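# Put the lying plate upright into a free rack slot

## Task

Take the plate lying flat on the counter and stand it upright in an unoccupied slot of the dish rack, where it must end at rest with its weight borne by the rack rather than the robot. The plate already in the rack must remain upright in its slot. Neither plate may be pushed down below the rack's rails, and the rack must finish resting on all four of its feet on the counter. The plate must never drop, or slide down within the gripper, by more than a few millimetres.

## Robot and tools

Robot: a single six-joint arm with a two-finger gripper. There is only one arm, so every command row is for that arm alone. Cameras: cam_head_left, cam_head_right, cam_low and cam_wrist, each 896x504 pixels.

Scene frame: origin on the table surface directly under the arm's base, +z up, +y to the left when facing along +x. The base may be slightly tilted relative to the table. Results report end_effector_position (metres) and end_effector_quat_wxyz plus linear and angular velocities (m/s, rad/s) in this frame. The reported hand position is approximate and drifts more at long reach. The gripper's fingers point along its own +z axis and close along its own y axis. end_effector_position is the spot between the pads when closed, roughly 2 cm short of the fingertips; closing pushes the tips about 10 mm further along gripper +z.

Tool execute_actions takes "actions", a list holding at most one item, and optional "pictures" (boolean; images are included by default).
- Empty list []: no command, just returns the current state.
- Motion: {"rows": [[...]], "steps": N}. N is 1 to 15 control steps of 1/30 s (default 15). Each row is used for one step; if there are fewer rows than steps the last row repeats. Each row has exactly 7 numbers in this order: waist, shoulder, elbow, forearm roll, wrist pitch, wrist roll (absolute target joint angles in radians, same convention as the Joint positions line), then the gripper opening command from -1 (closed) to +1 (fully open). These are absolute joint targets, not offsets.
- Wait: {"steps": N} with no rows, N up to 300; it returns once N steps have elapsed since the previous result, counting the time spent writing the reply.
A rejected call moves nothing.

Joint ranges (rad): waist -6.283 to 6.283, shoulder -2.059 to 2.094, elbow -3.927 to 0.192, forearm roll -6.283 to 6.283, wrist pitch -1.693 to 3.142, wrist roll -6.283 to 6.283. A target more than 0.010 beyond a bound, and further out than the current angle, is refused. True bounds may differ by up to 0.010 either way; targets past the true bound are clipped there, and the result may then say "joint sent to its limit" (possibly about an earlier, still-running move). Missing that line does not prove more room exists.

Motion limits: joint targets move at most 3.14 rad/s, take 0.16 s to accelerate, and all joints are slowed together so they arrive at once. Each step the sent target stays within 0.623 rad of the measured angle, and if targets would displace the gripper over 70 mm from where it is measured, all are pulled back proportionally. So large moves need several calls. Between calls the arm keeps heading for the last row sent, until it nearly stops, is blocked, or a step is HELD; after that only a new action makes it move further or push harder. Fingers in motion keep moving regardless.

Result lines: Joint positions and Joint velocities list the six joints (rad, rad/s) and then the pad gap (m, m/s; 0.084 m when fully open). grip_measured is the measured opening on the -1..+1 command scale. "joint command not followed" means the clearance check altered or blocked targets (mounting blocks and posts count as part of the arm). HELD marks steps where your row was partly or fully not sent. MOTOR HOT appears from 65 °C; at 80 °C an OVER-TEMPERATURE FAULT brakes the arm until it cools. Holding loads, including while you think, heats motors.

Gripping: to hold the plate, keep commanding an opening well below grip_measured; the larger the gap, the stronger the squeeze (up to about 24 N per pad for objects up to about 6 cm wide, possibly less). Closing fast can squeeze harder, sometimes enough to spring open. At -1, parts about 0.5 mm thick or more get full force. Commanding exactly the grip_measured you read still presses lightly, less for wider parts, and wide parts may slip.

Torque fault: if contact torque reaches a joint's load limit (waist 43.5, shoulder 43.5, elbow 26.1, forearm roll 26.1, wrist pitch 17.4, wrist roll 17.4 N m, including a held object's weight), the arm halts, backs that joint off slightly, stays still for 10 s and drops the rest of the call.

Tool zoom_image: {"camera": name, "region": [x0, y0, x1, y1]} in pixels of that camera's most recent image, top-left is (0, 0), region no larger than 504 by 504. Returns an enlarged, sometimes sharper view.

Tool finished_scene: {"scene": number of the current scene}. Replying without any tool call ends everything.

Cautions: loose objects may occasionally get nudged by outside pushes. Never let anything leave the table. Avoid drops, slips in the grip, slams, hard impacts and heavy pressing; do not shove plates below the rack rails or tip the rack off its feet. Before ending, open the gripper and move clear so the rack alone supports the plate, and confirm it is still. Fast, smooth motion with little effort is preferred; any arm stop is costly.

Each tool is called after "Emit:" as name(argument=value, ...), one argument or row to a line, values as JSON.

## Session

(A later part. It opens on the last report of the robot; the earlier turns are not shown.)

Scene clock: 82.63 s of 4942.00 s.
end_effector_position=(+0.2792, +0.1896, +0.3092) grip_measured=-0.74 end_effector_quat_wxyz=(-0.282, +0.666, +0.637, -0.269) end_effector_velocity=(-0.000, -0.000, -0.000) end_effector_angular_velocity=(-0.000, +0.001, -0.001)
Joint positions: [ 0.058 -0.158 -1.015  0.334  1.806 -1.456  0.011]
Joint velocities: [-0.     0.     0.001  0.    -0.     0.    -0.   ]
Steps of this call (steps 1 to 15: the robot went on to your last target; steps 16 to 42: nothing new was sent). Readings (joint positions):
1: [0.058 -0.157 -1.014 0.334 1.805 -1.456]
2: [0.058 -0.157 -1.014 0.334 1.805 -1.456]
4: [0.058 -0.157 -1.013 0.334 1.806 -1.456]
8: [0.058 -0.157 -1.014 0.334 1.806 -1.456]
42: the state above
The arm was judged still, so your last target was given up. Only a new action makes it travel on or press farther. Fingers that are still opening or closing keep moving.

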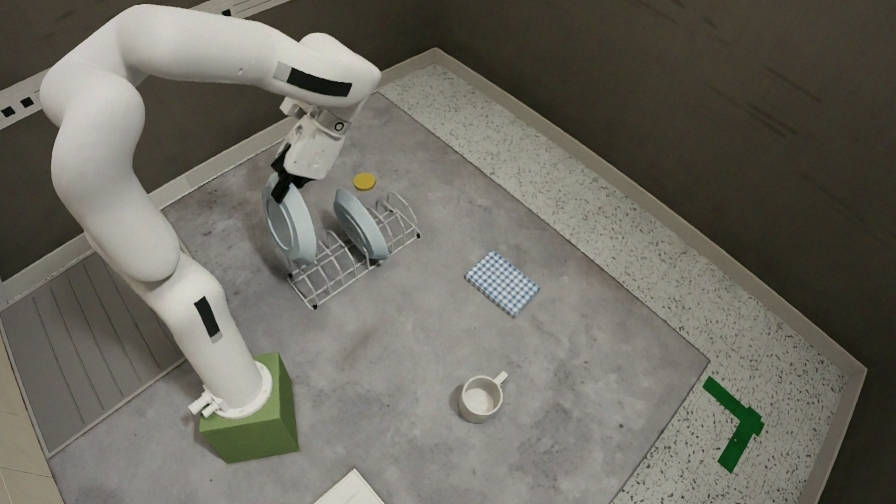

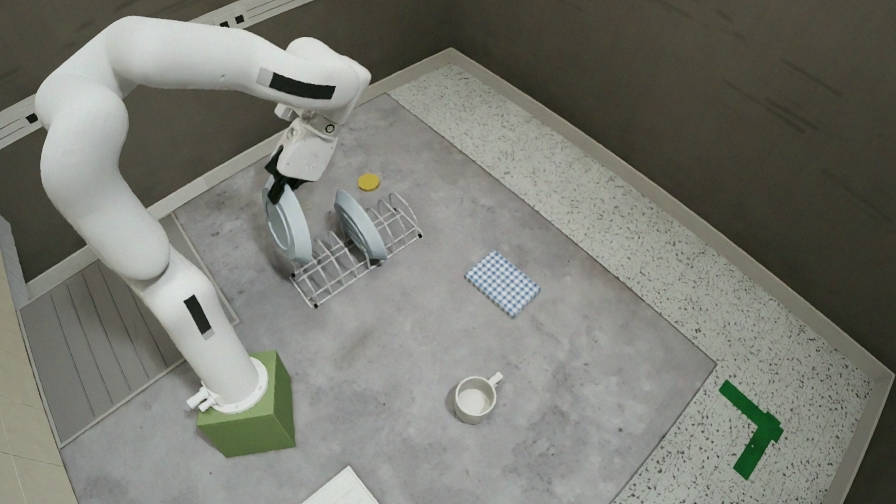

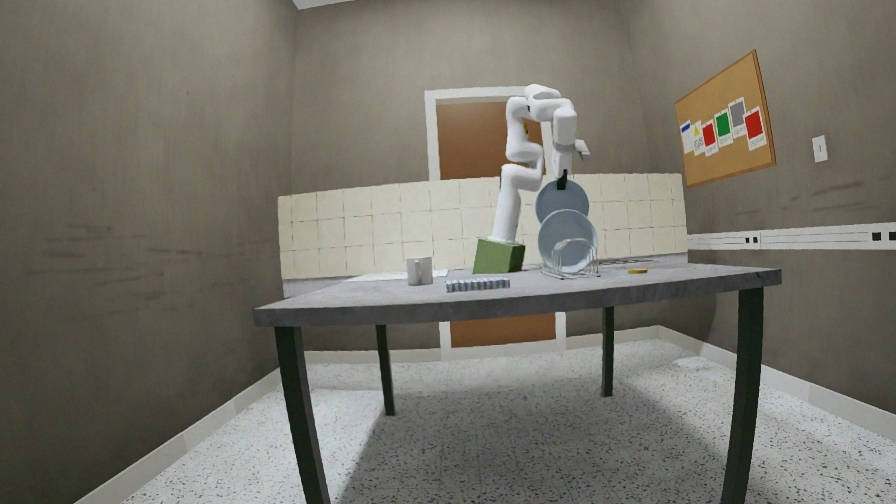

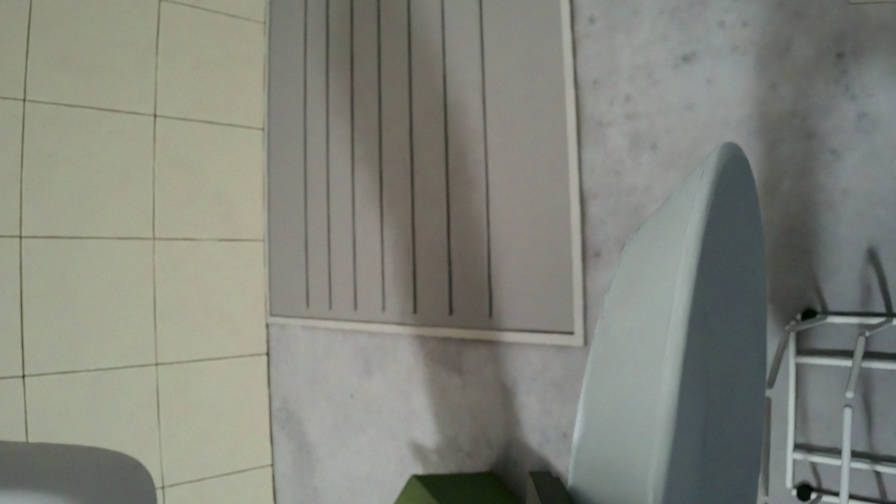

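Emit:
execute_actions(
  actions=[
    {"rows":[[0.056,-0.162,-1.02,0.334,1.81,-1.455,-1],[0.054,-0.167,-1.027,0.333,1.812,-1.454,-1],[0.052,-0.173,-1.035,0.332,1.81,-1.452,-1],[0.049,-0.179,-1.043,0.332,1.803,-1.45,-1],[0.046,-0.185,-1.051,0.331,1.793,-1.448,-1],[0.043,-0.191,-1.059,0.33,1.78,-1.446,-1],[0.04,-0.197,-1.067,0.329,1.765,-1.444,-1],[0.037,-0.202,-1.074,0.328,1.75,-1.442,-1],[0.035,-0.205,-1.08,0.328,1.735,-1.44,-1],[0.035,-0.205,-1.08,0.328,1.72,-1.44,-1],[0.035,-0.205,-1.08,0.328,1.705,-1.44,-1],[0.035,-0.205,-1.08,0.328,1.69,-1.44,-1],[0.035,-0.205,-1.08,0.328,1.68,-1.44,-1],[0.035,-0.205,-1.08,0.328,1.67,-1.44,-1]]},
  ],
  pictures=false,
)

Emit:
execute_actions(
  actions=[
    {"steps":8},
  ],
)

Emit:
zoom_image(
  camera="cam_head_left",
  region=[240,160,400,320],
)

Emit:
zoom_image(
  camera="cam_low",
  region=[500,140,640,290],
)

Scene clock: 90.43 s of 4942.00 s.
end_effector_position=(+0.3335, +0.1946, +0.3272) grip_measured=-0.74 end_effector_quat_wxyz=(-0.212, +0.697, +0.659, -0.185) end_effector_velocity=(+0.072, +0.002, -0.036) end_effector_angular_velocity=(+0.005, -0.275, -0.040)
Joint positions: [ 0.035 -0.205 -1.08   0.328  1.686 -1.44   0.011]
Joint velocities: [ 0.001  0.019  0.028 -0.001 -0.322  0.002  0.   ]
Steps of this call (steps 1 to 90: nothing new was sent; then 4.30 s passed at rest; steps 91 to 105: all 15 steps of this action). Readings (joint positions):
91: [0.058 -0.158 -1.015 0.334 1.806 -1.456]
92: [0.057 -0.159 -1.016 0.334 1.807 -1.456]
94: [0.055 -0.165 -1.024 0.333 1.810 -1.454]
98: [0.044 -0.189 -1.057 0.330 1.783 -1.447]
105: the state above

Scene clock: 90.70 s of 4942.00 s.
end_effector_position=(+0.3373, +0.1949, +0.3259) grip_measured=-0.74 end_effector_quat_wxyz=(-0.207, +0.699, +0.661, -0.179) end_effector_velocity=(+0.002, +0.001, +0.002) end_effector_angular_velocity=(+0.001, -0.007, +0.001)
Joint positions: [ 0.035 -0.205 -1.08   0.328  1.67  -1.44   0.011]
Joint velocities: [-0.    -0.002 -0.003  0.    -0.002 -0.    -0.   ]
Steps of this call (steps 1 to 8: the robot went on to your last target). Readings (joint positions):
1: [0.035 -0.205 -1.079 0.328 1.678 -1.440]
2: [0.035 -0.204 -1.079 0.328 1.674 -1.440]
4: [0.035 -0.204 -1.079 0.328 1.671 -1.440]
8: the state above

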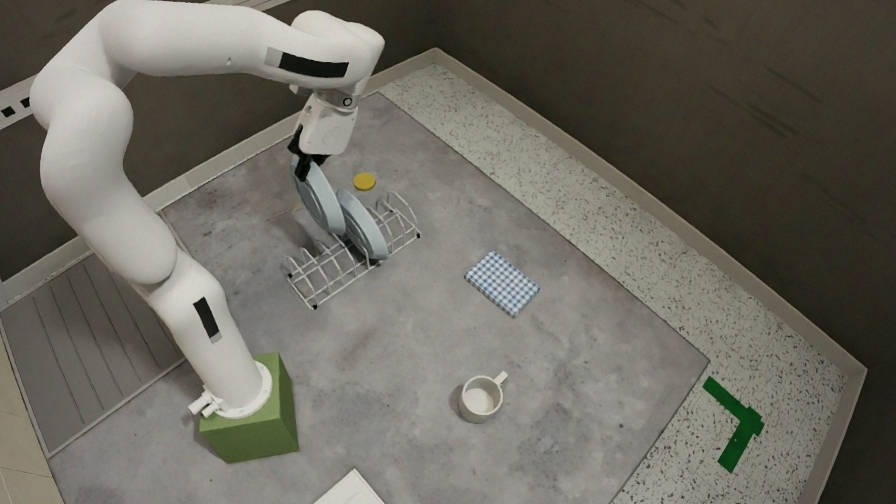

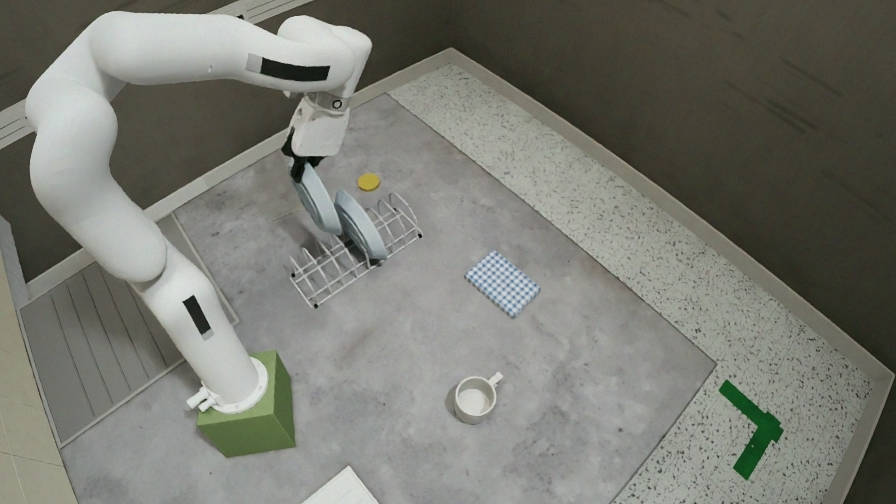

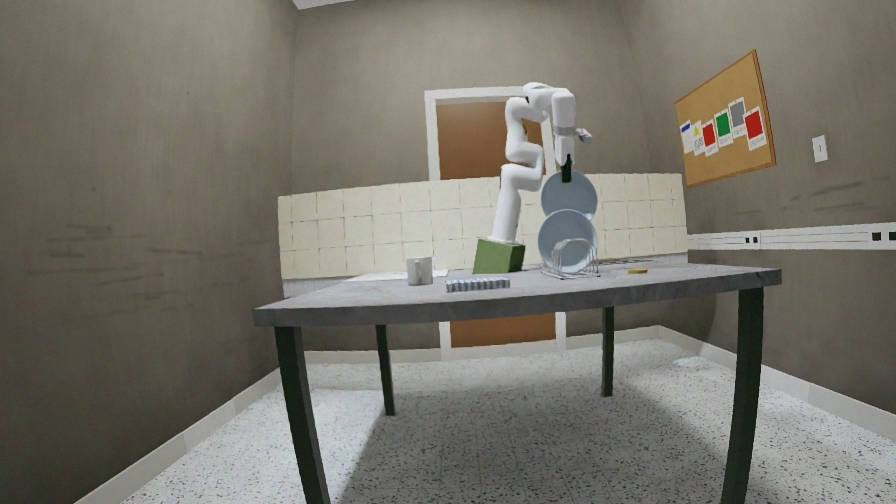

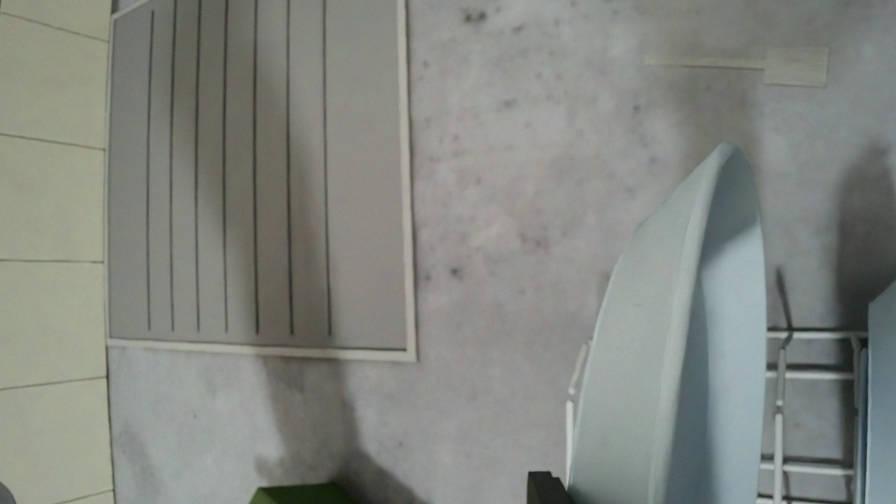

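Region (240, 160, 400, 320) of cam_head_left's 896x504 image, scaled by 3.150, with more detail than that image has.

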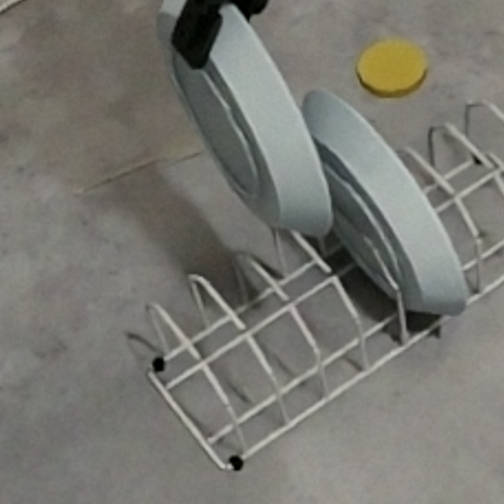

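Region (500, 140, 640, 290) of cam_low's 896x504 image, scaled by 3.360, with more detail than that image has; it fills the left 470 columns of this view, and the rest is white.

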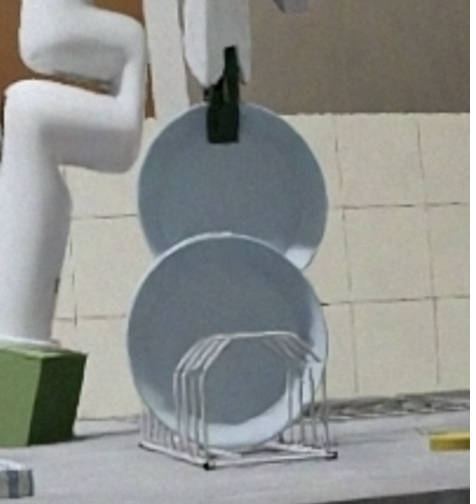

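Emit:
execute_actions(
  actions=[
    {"rows":[[0.036,-0.212,-1.07,0.328,1.667,-1.441,-1],[0.037,-0.222,-1.054,0.328,1.661,-1.442,-1],[0.038,-0.233,-1.037,0.329,1.655,-1.443,-1],[0.039,-0.244,-1.019,0.329,1.649,-1.444,-1],[0.04,-0.255,-1.001,0.329,1.643,-1.445,-1],[0.041,-0.266,-0.984,0.33,1.637,-1.446,-1],[0.042,-0.277,-0.966,0.33,1.631,-1.447,-1],[0.043,-0.288,-0.949,0.33,1.625,-1.448,-1],[0.044,-0.298,-0.933,0.33,1.619,-1.449,-1],[0.045,-0.305,-0.922,0.33,1.615,-1.45,-1]]},
  ],
)

Emit:
zoom_image(
  camera="cam_head_left",
  region=[260,180,380,300],
)

Emit:
zoom_image(
  camera="cam_head_right",
  region=[260,180,380,300],
)

Scene clock: 95.43 s of 4942.00 s.
end_effector_position=(+0.3033, +0.1872, +0.3091) grip_measured=-0.74 end_effector_quat_wxyz=(-0.208, +0.699, +0.660, -0.180) end_effector_velocity=(+0.008, +0.003, +0.004) end_effector_angular_velocity=(+0.007, -0.033, +0.002)
Joint positions: [ 0.045 -0.305 -0.922  0.33   1.616 -1.45   0.011]
Joint velocities: [-0.    -0.005 -0.012  0.002 -0.017 -0.002 -0.   ]
Steps of this call (steps 1 to 30: the robot went on to your last target; steps 31 to 120: nothing new was sent; then 0.23 s passed at rest; steps 121 to 135: all 15 steps of this action). Readings (joint positions):
121: [0.035 -0.205 -1.080 0.328 1.670 -1.440]
122: [0.035 -0.207 -1.077 0.328 1.669 -1.440]
124: [0.037 -0.219 -1.059 0.328 1.662 -1.442]
128: [0.040 -0.260 -0.993 0.330 1.640 -1.445]
135: the state above

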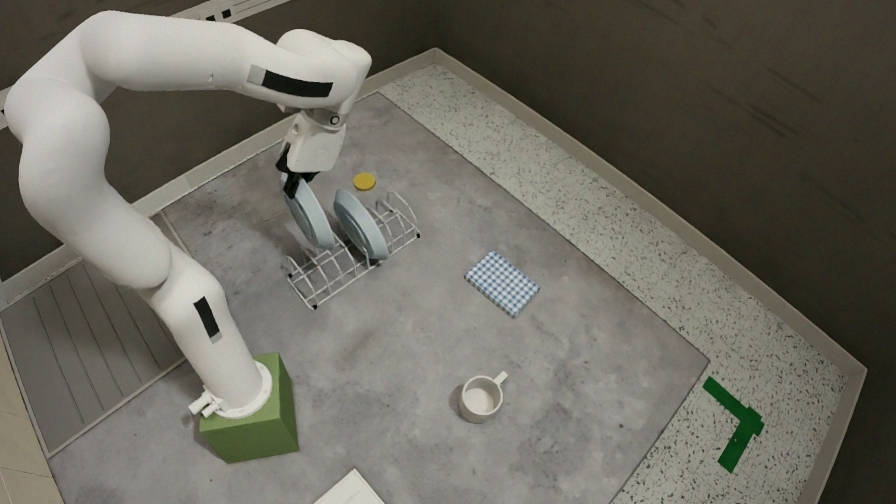

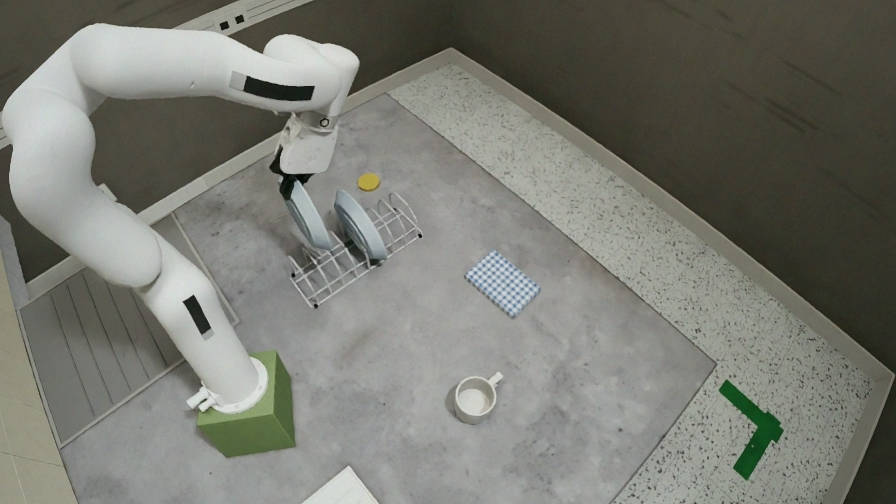

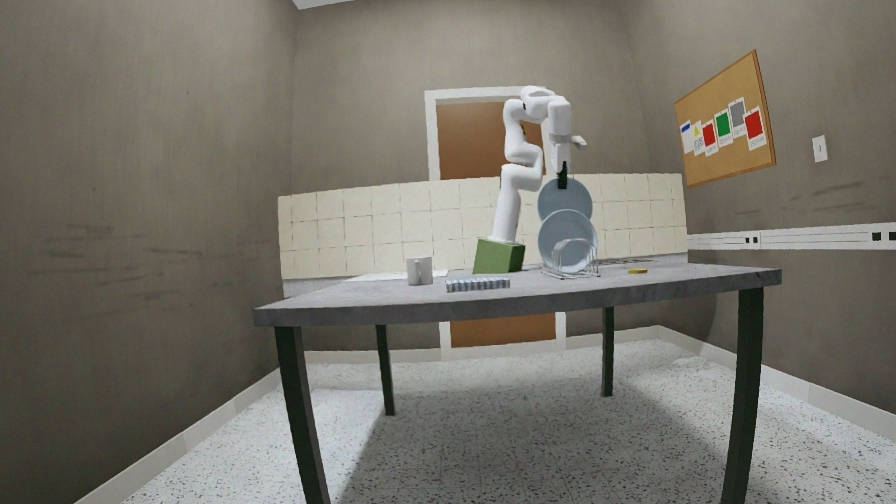

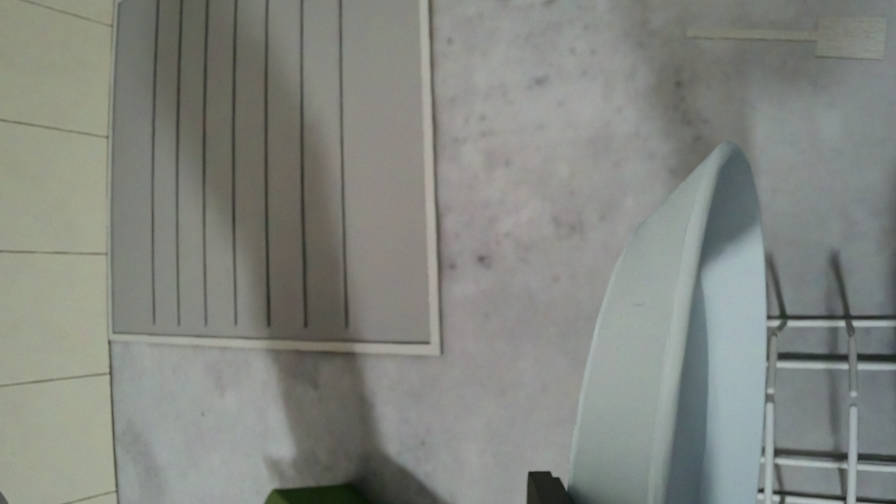

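Region (260, 180, 380, 300) of cam_head_left's 896x504 image, scaled by 4.200, with more detail than that image has.

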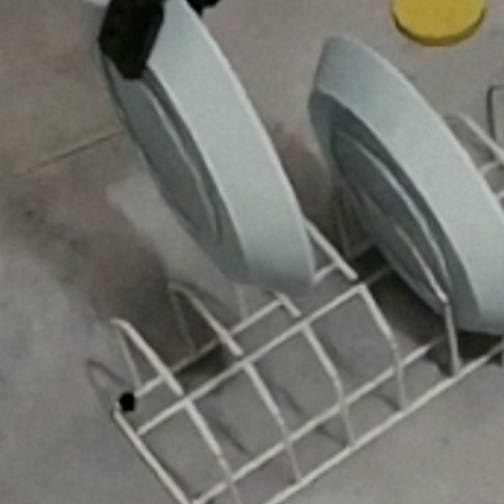

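Region (260, 180, 380, 300) of cam_head_right's 896x504 image, scaled by 4.200, with more detail than that image has.

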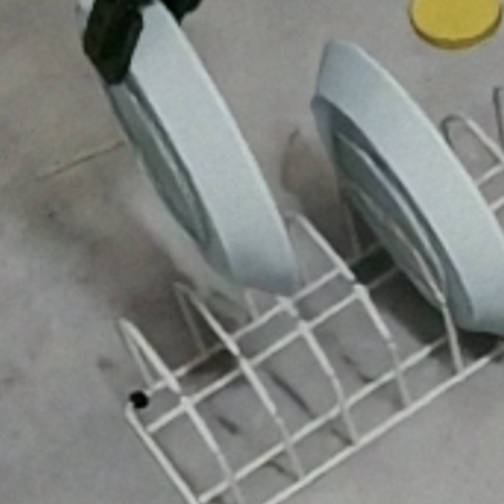

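Emit:
execute_actions(
  actions=[
    {"rows":[[0.045,-0.311,-0.916,0.33,1.615,-1.45,-1],[0.045,-0.317,-0.91,0.33,1.615,-1.45,-1],[0.045,-0.323,-0.904,0.33,1.615,-1.45,-1],[0.045,-0.328,-0.899,0.33,1.615,-1.45,-1],[0.047,-0.325,-0.894,0.331,1.607,-1.451,-1],[0.049,-0.322,-0.889,0.332,1.599,-1.452,-1],[0.051,-0.318,-0.885,0.332,1.591,-1.453,-1],[0.052,-0.315,-0.88,0.333,1.583,-1.455,-1],[0.054,-0.311,-0.876,0.334,1.574,-1.456,-1]]},
  ],
)

Emit:
zoom_image(
  camera="cam_head_left",
  region=[260,180,380,300],
)

Scene clock: 100.53 s of 4942.00 s.
end_effector_position=(+0.2974, +0.1859, +0.2954) grip_measured=-0.74 end_effector_quat_wxyz=(-0.208, +0.698, +0.661, -0.180) end_effector_velocity=(+0.010, +0.003, +0.008) end_effector_angular_velocity=(+0.007, -0.040, +0.006)
Joint positions: [ 0.054 -0.31  -0.876  0.334  1.574 -1.456  0.011]
Joint velocities: [-0.001 -0.012 -0.021 -0.    -0.008 -0.001 -0.   ]
Steps of this call (steps 1 to 15: the robot went on to your last target; steps 16 to 100: nothing new was sent; then 1.27 s passed at rest; steps 101 to 115: all 15 steps of this action). Readings (joint positions):
101: [0.045 -0.305 -0.922 0.330 1.615 -1.450]
102: [0.045 -0.307 -0.920 0.330 1.615 -1.450]
104: [0.045 -0.316 -0.911 0.330 1.615 -1.450]
108: [0.049 -0.323 -0.892 0.332 1.601 -1.452]
115: the state above

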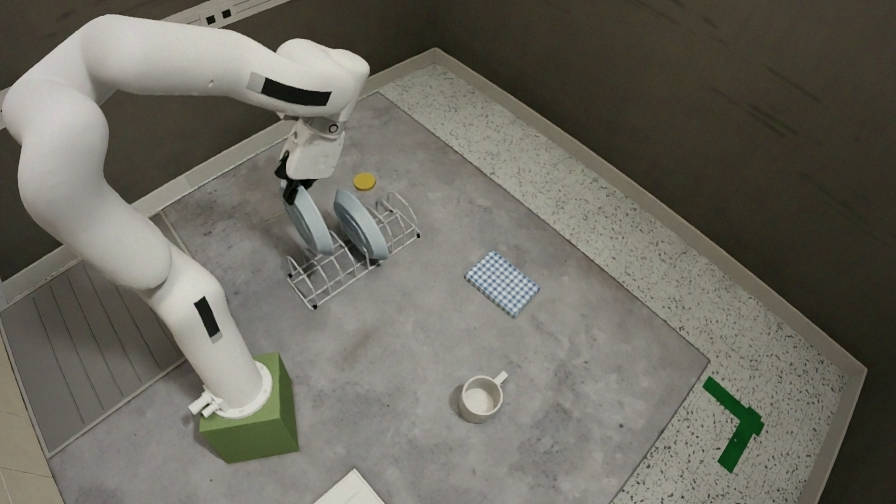

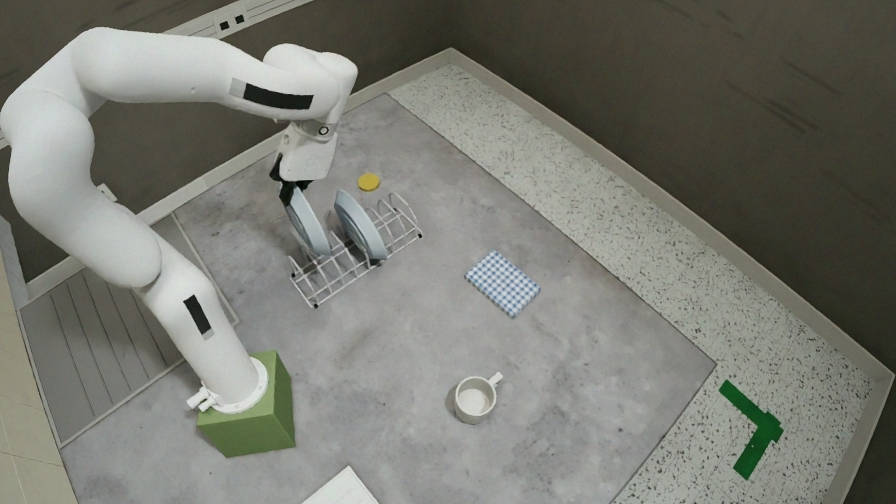

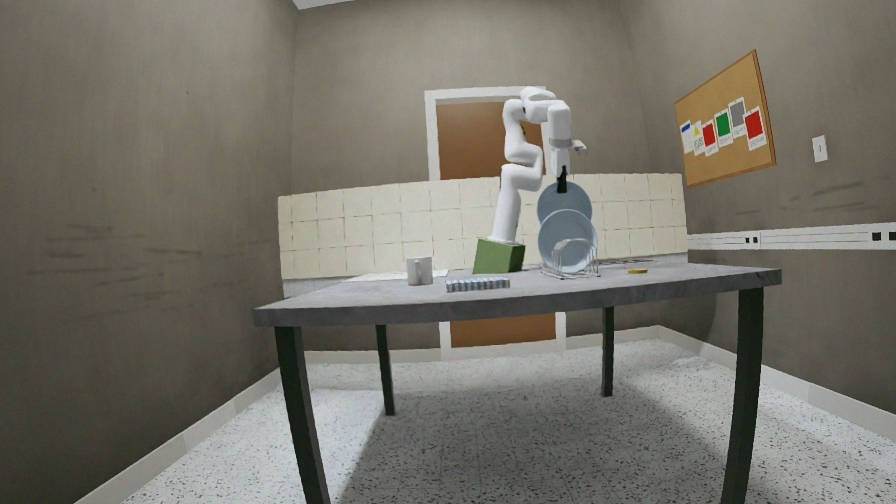

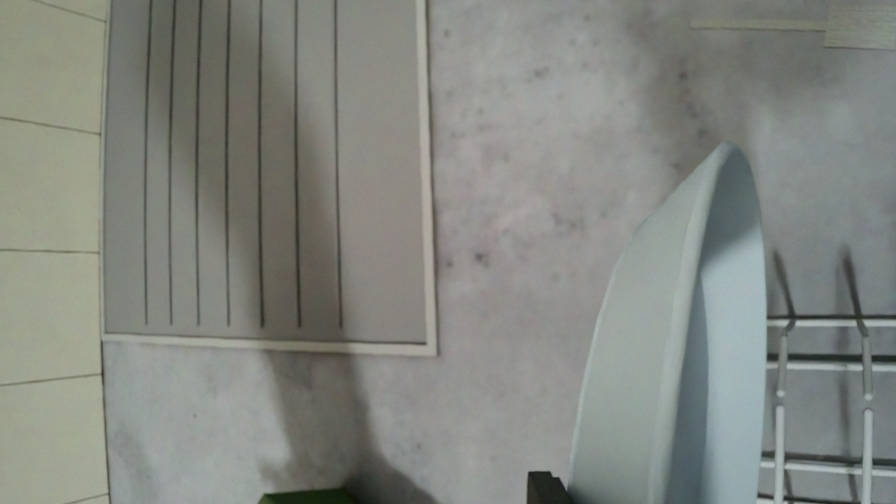

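Region (260, 180, 380, 300) of cam_head_left's 896x504 image, scaled by 4.200, with more detail than that image has.

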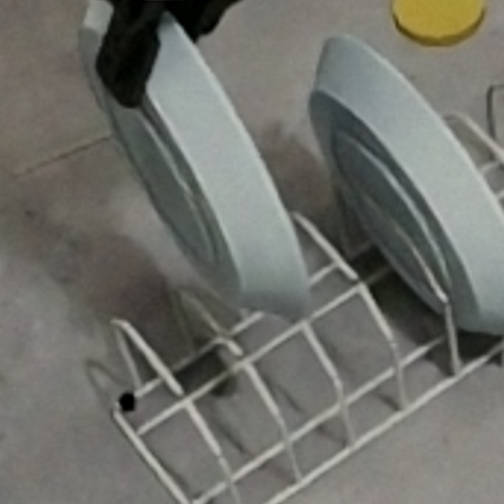

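Rim clears the hoop. Continue slowly.

Emit:
execute_actions(
  actions=[
    {"rows":[[0.056,-0.307,-0.871,0.335,1.565,-1.457,-1],[0.058,-0.303,-0.866,0.336,1.555,-1.459,-1],[0.06,-0.299,-0.861,0.337,1.546,-1.46,-1],[0.062,-0.295,-0.856,0.338,1.536,-1.461,-1],[0.064,-0.291,-0.851,0.339,1.527,-1.463,-1],[0.066,-0.287,-0.846,0.339,1.518,-1.464,-1],[0.068,-0.283,-0.84,0.34,1.508,-1.465,-1],[0.07,-0.278,-0.835,0.341,1.499,-1.466,-1],[0.072,-0.274,-0.83,0.342,1.49,-1.468,-1],[0.074,-0.27,-0.825,0.343,1.48,-1.469,-1],[0.076,-0.265,-0.82,0.344,1.471,-1.47,-1],[0.078,-0.261,-0.815,0.345,1.461,-1.472,-1],[0.08,-0.256,-0.81,0.346,1.452,-1.473,-1]]},
  ],
)

Emit:
zoom_image(
  camera="cam_head_left",
  region=[260,190,380,310],
)

Emit:
zoom_image(
  camera="cam_low",
  region=[520,170,620,290],
)

Scene clock: 105.37 s of 4942.00 s.
end_effector_position=(+0.2969, +0.1845, +0.2561) grip_measured=-0.74 end_effector_quat_wxyz=(-0.208, +0.699, +0.660, -0.180) end_effector_velocity=(-0.016, -0.007, -0.062) end_effector_angular_velocity=(-0.014, +0.051, -0.009)
Joint positions: [ 0.079 -0.258 -0.813  0.345  1.458 -1.472  0.011]
Joint velocities: [ 0.034  0.091  0.103  0.017 -0.142 -0.02   0.   ]
Steps of this call (steps 1 to 15: the robot went on to your last target; steps 16 to 100: nothing new was sent; then 1.00 s passed at rest; steps 101 to 115: all 15 steps of this action). Readings (joint positions):
101: [0.054 -0.311 -0.876 0.334 1.574 -1.456]
102: [0.055 -0.310 -0.875 0.334 1.571 -1.456]
104: [0.057 -0.305 -0.868 0.336 1.557 -1.458]
108: [0.065 -0.288 -0.847 0.339 1.521 -1.463]
115: the state above

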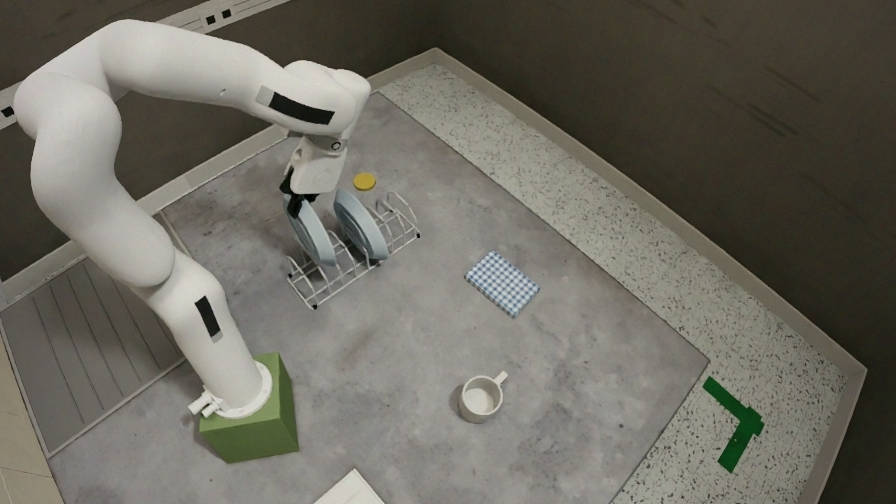

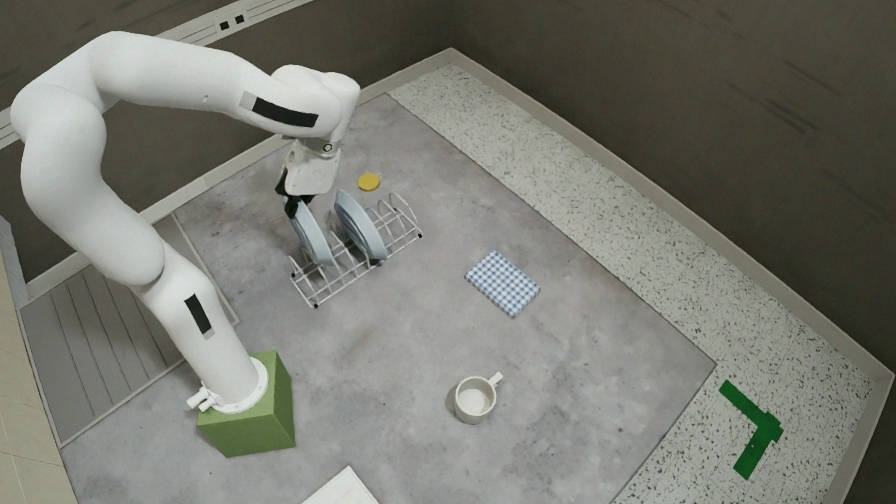

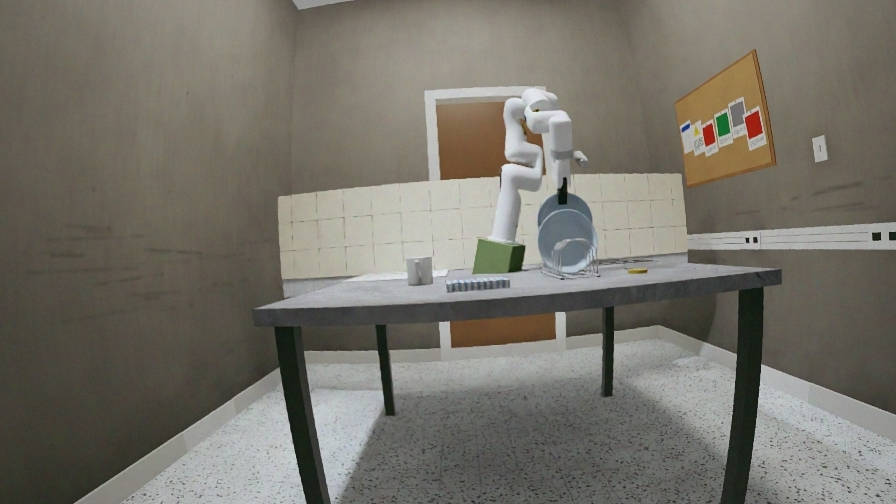

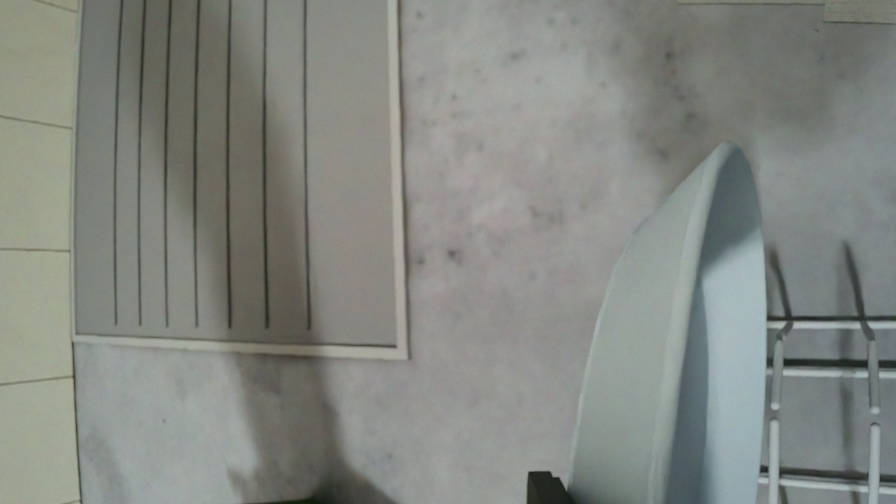

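Region (260, 190, 380, 310) of cam_head_left's 896x504 image, scaled by 4.200, with more detail than that image has.

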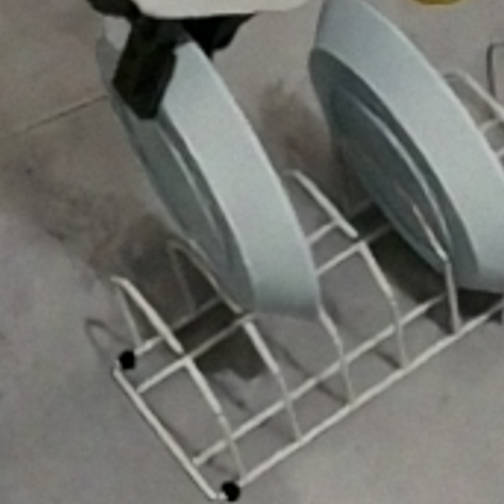

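Region (520, 170, 620, 290) of cam_low's 896x504 image, scaled by 4.200, with more detail than that image has.

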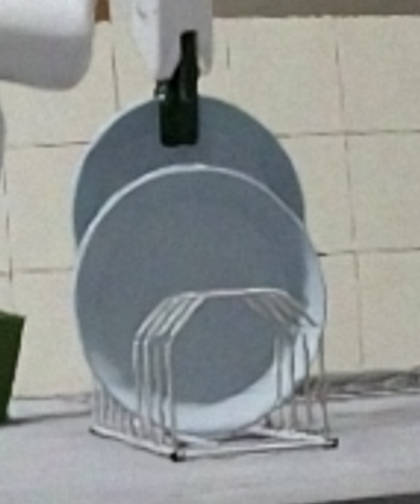

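Emit:
execute_actions(
  actions=[
    {"rows":[[0.082,-0.25,-0.806,0.348,1.441,-1.475,-1],[0.084,-0.243,-0.801,0.349,1.43,-1.477,-1],[0.087,-0.237,-0.797,0.351,1.419,-1.48,-1],[0.089,-0.23,-0.793,0.352,1.408,-1.482,-1],[0.091,-0.223,-0.789,0.354,1.398,-1.484,-1],[0.093,-0.216,-0.785,0.356,1.387,-1.486,-1],[0.095,-0.209,-0.781,0.357,1.376,-1.488,-1],[0.097,-0.202,-0.777,0.359,1.365,-1.491,-1],[0.099,-0.195,-0.773,0.36,1.354,-1.493,-1],[0.101,-0.188,-0.77,0.362,1.343,-1.495,-1],[0.104,-0.181,-0.766,0.364,1.332,-1.497,-1],[0.106,-0.173,-0.762,0.365,1.322,-1.499,-1]]},
  ],
)

Emit:
zoom_image(
  camera="cam_head_left",
  region=[260,190,380,310],
)

Emit:
zoom_image(
  camera="cam_low",
  region=[520,170,620,290],
)

Scene clock: 108.20 s of 4942.00 s.
end_effector_position=(+0.2970, +0.1828, +0.2107) grip_measured=-0.74 end_effector_quat_wxyz=(-0.209, +0.699, +0.660, -0.180) end_effector_velocity=(+0.008, +0.008, -0.022) end_effector_angular_velocity=(+0.019, -0.022, +0.003)
Joint positions: [ 0.106 -0.174 -0.762  0.366  1.326 -1.499  0.011]
Joint velocities: [ 0.025  0.053  0.005  0.029 -0.083 -0.019 -0.001]
Steps of this call (steps 1 to 15: the robot went on to your last target; steps 16 to 70: nothing new was sent; steps 71 to 85: all 15 steps of this action). Readings (joint positions):
71: [0.080 -0.256 -0.810 0.346 1.452 -1.473]
72: [0.081 -0.255 -0.809 0.347 1.448 -1.474]
74: [0.084 -0.246 -0.804 0.349 1.432 -1.477]
78: [0.092 -0.219 -0.787 0.355 1.390 -1.485]
85: the state above

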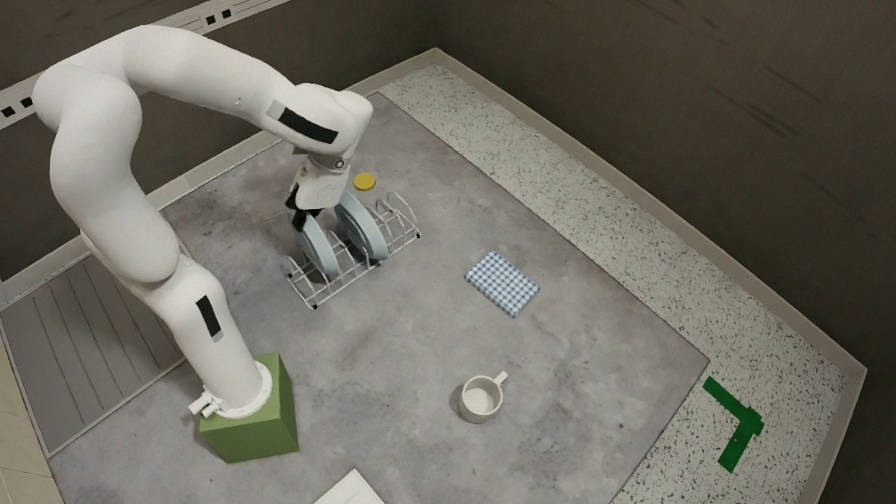

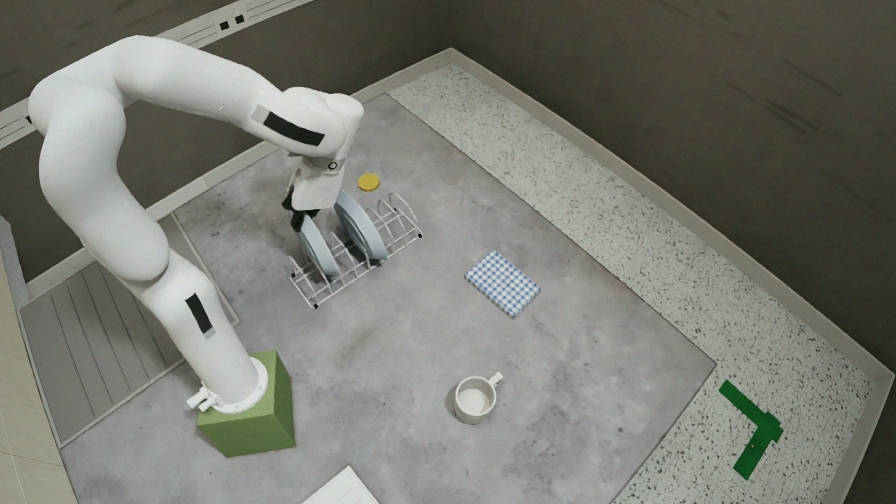

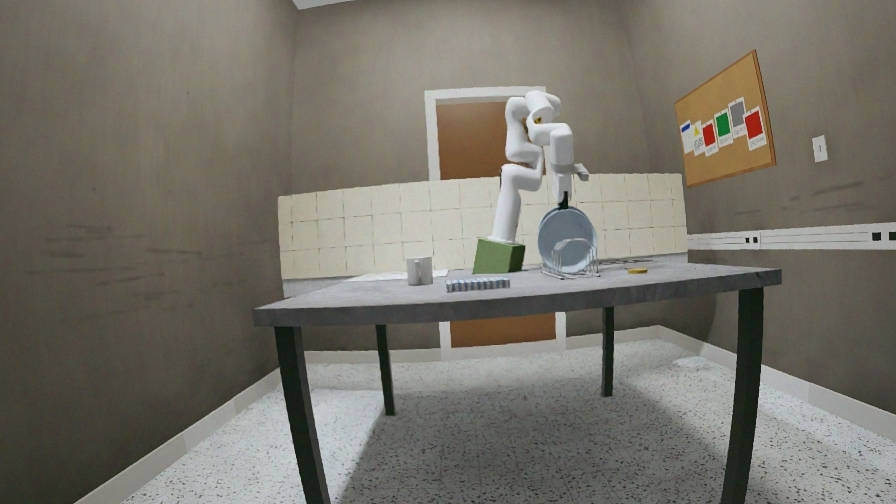

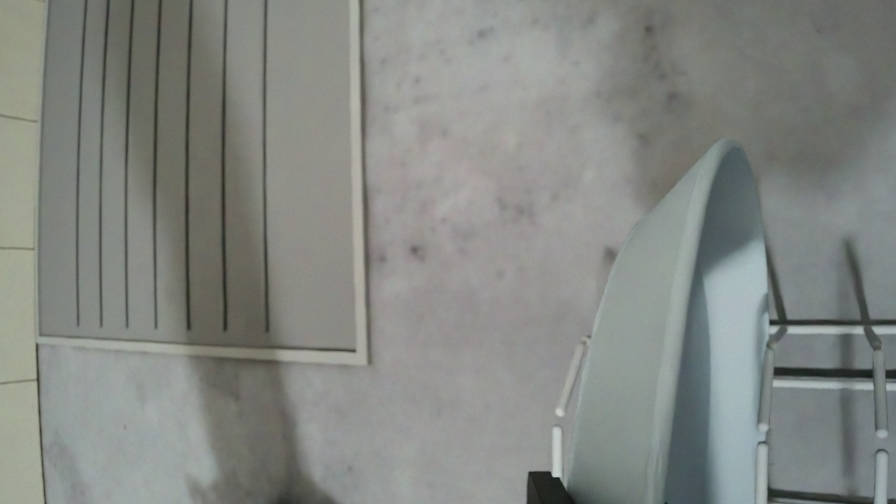

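Region (260, 190, 380, 310) of cam_head_left's 896x504 image, scaled by 4.200, with more detail than that image has.

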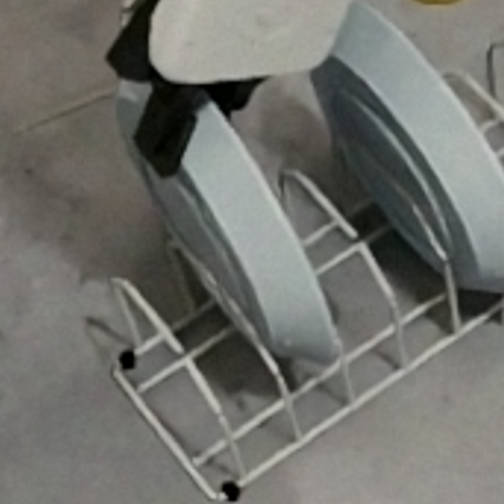

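Region (520, 170, 620, 290) of cam_low's 896x504 image, scaled by 4.200, with more detail than that image has.

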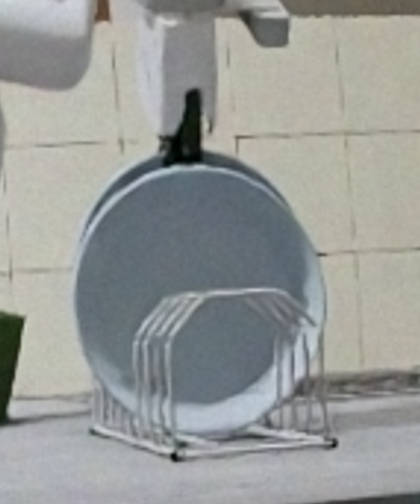

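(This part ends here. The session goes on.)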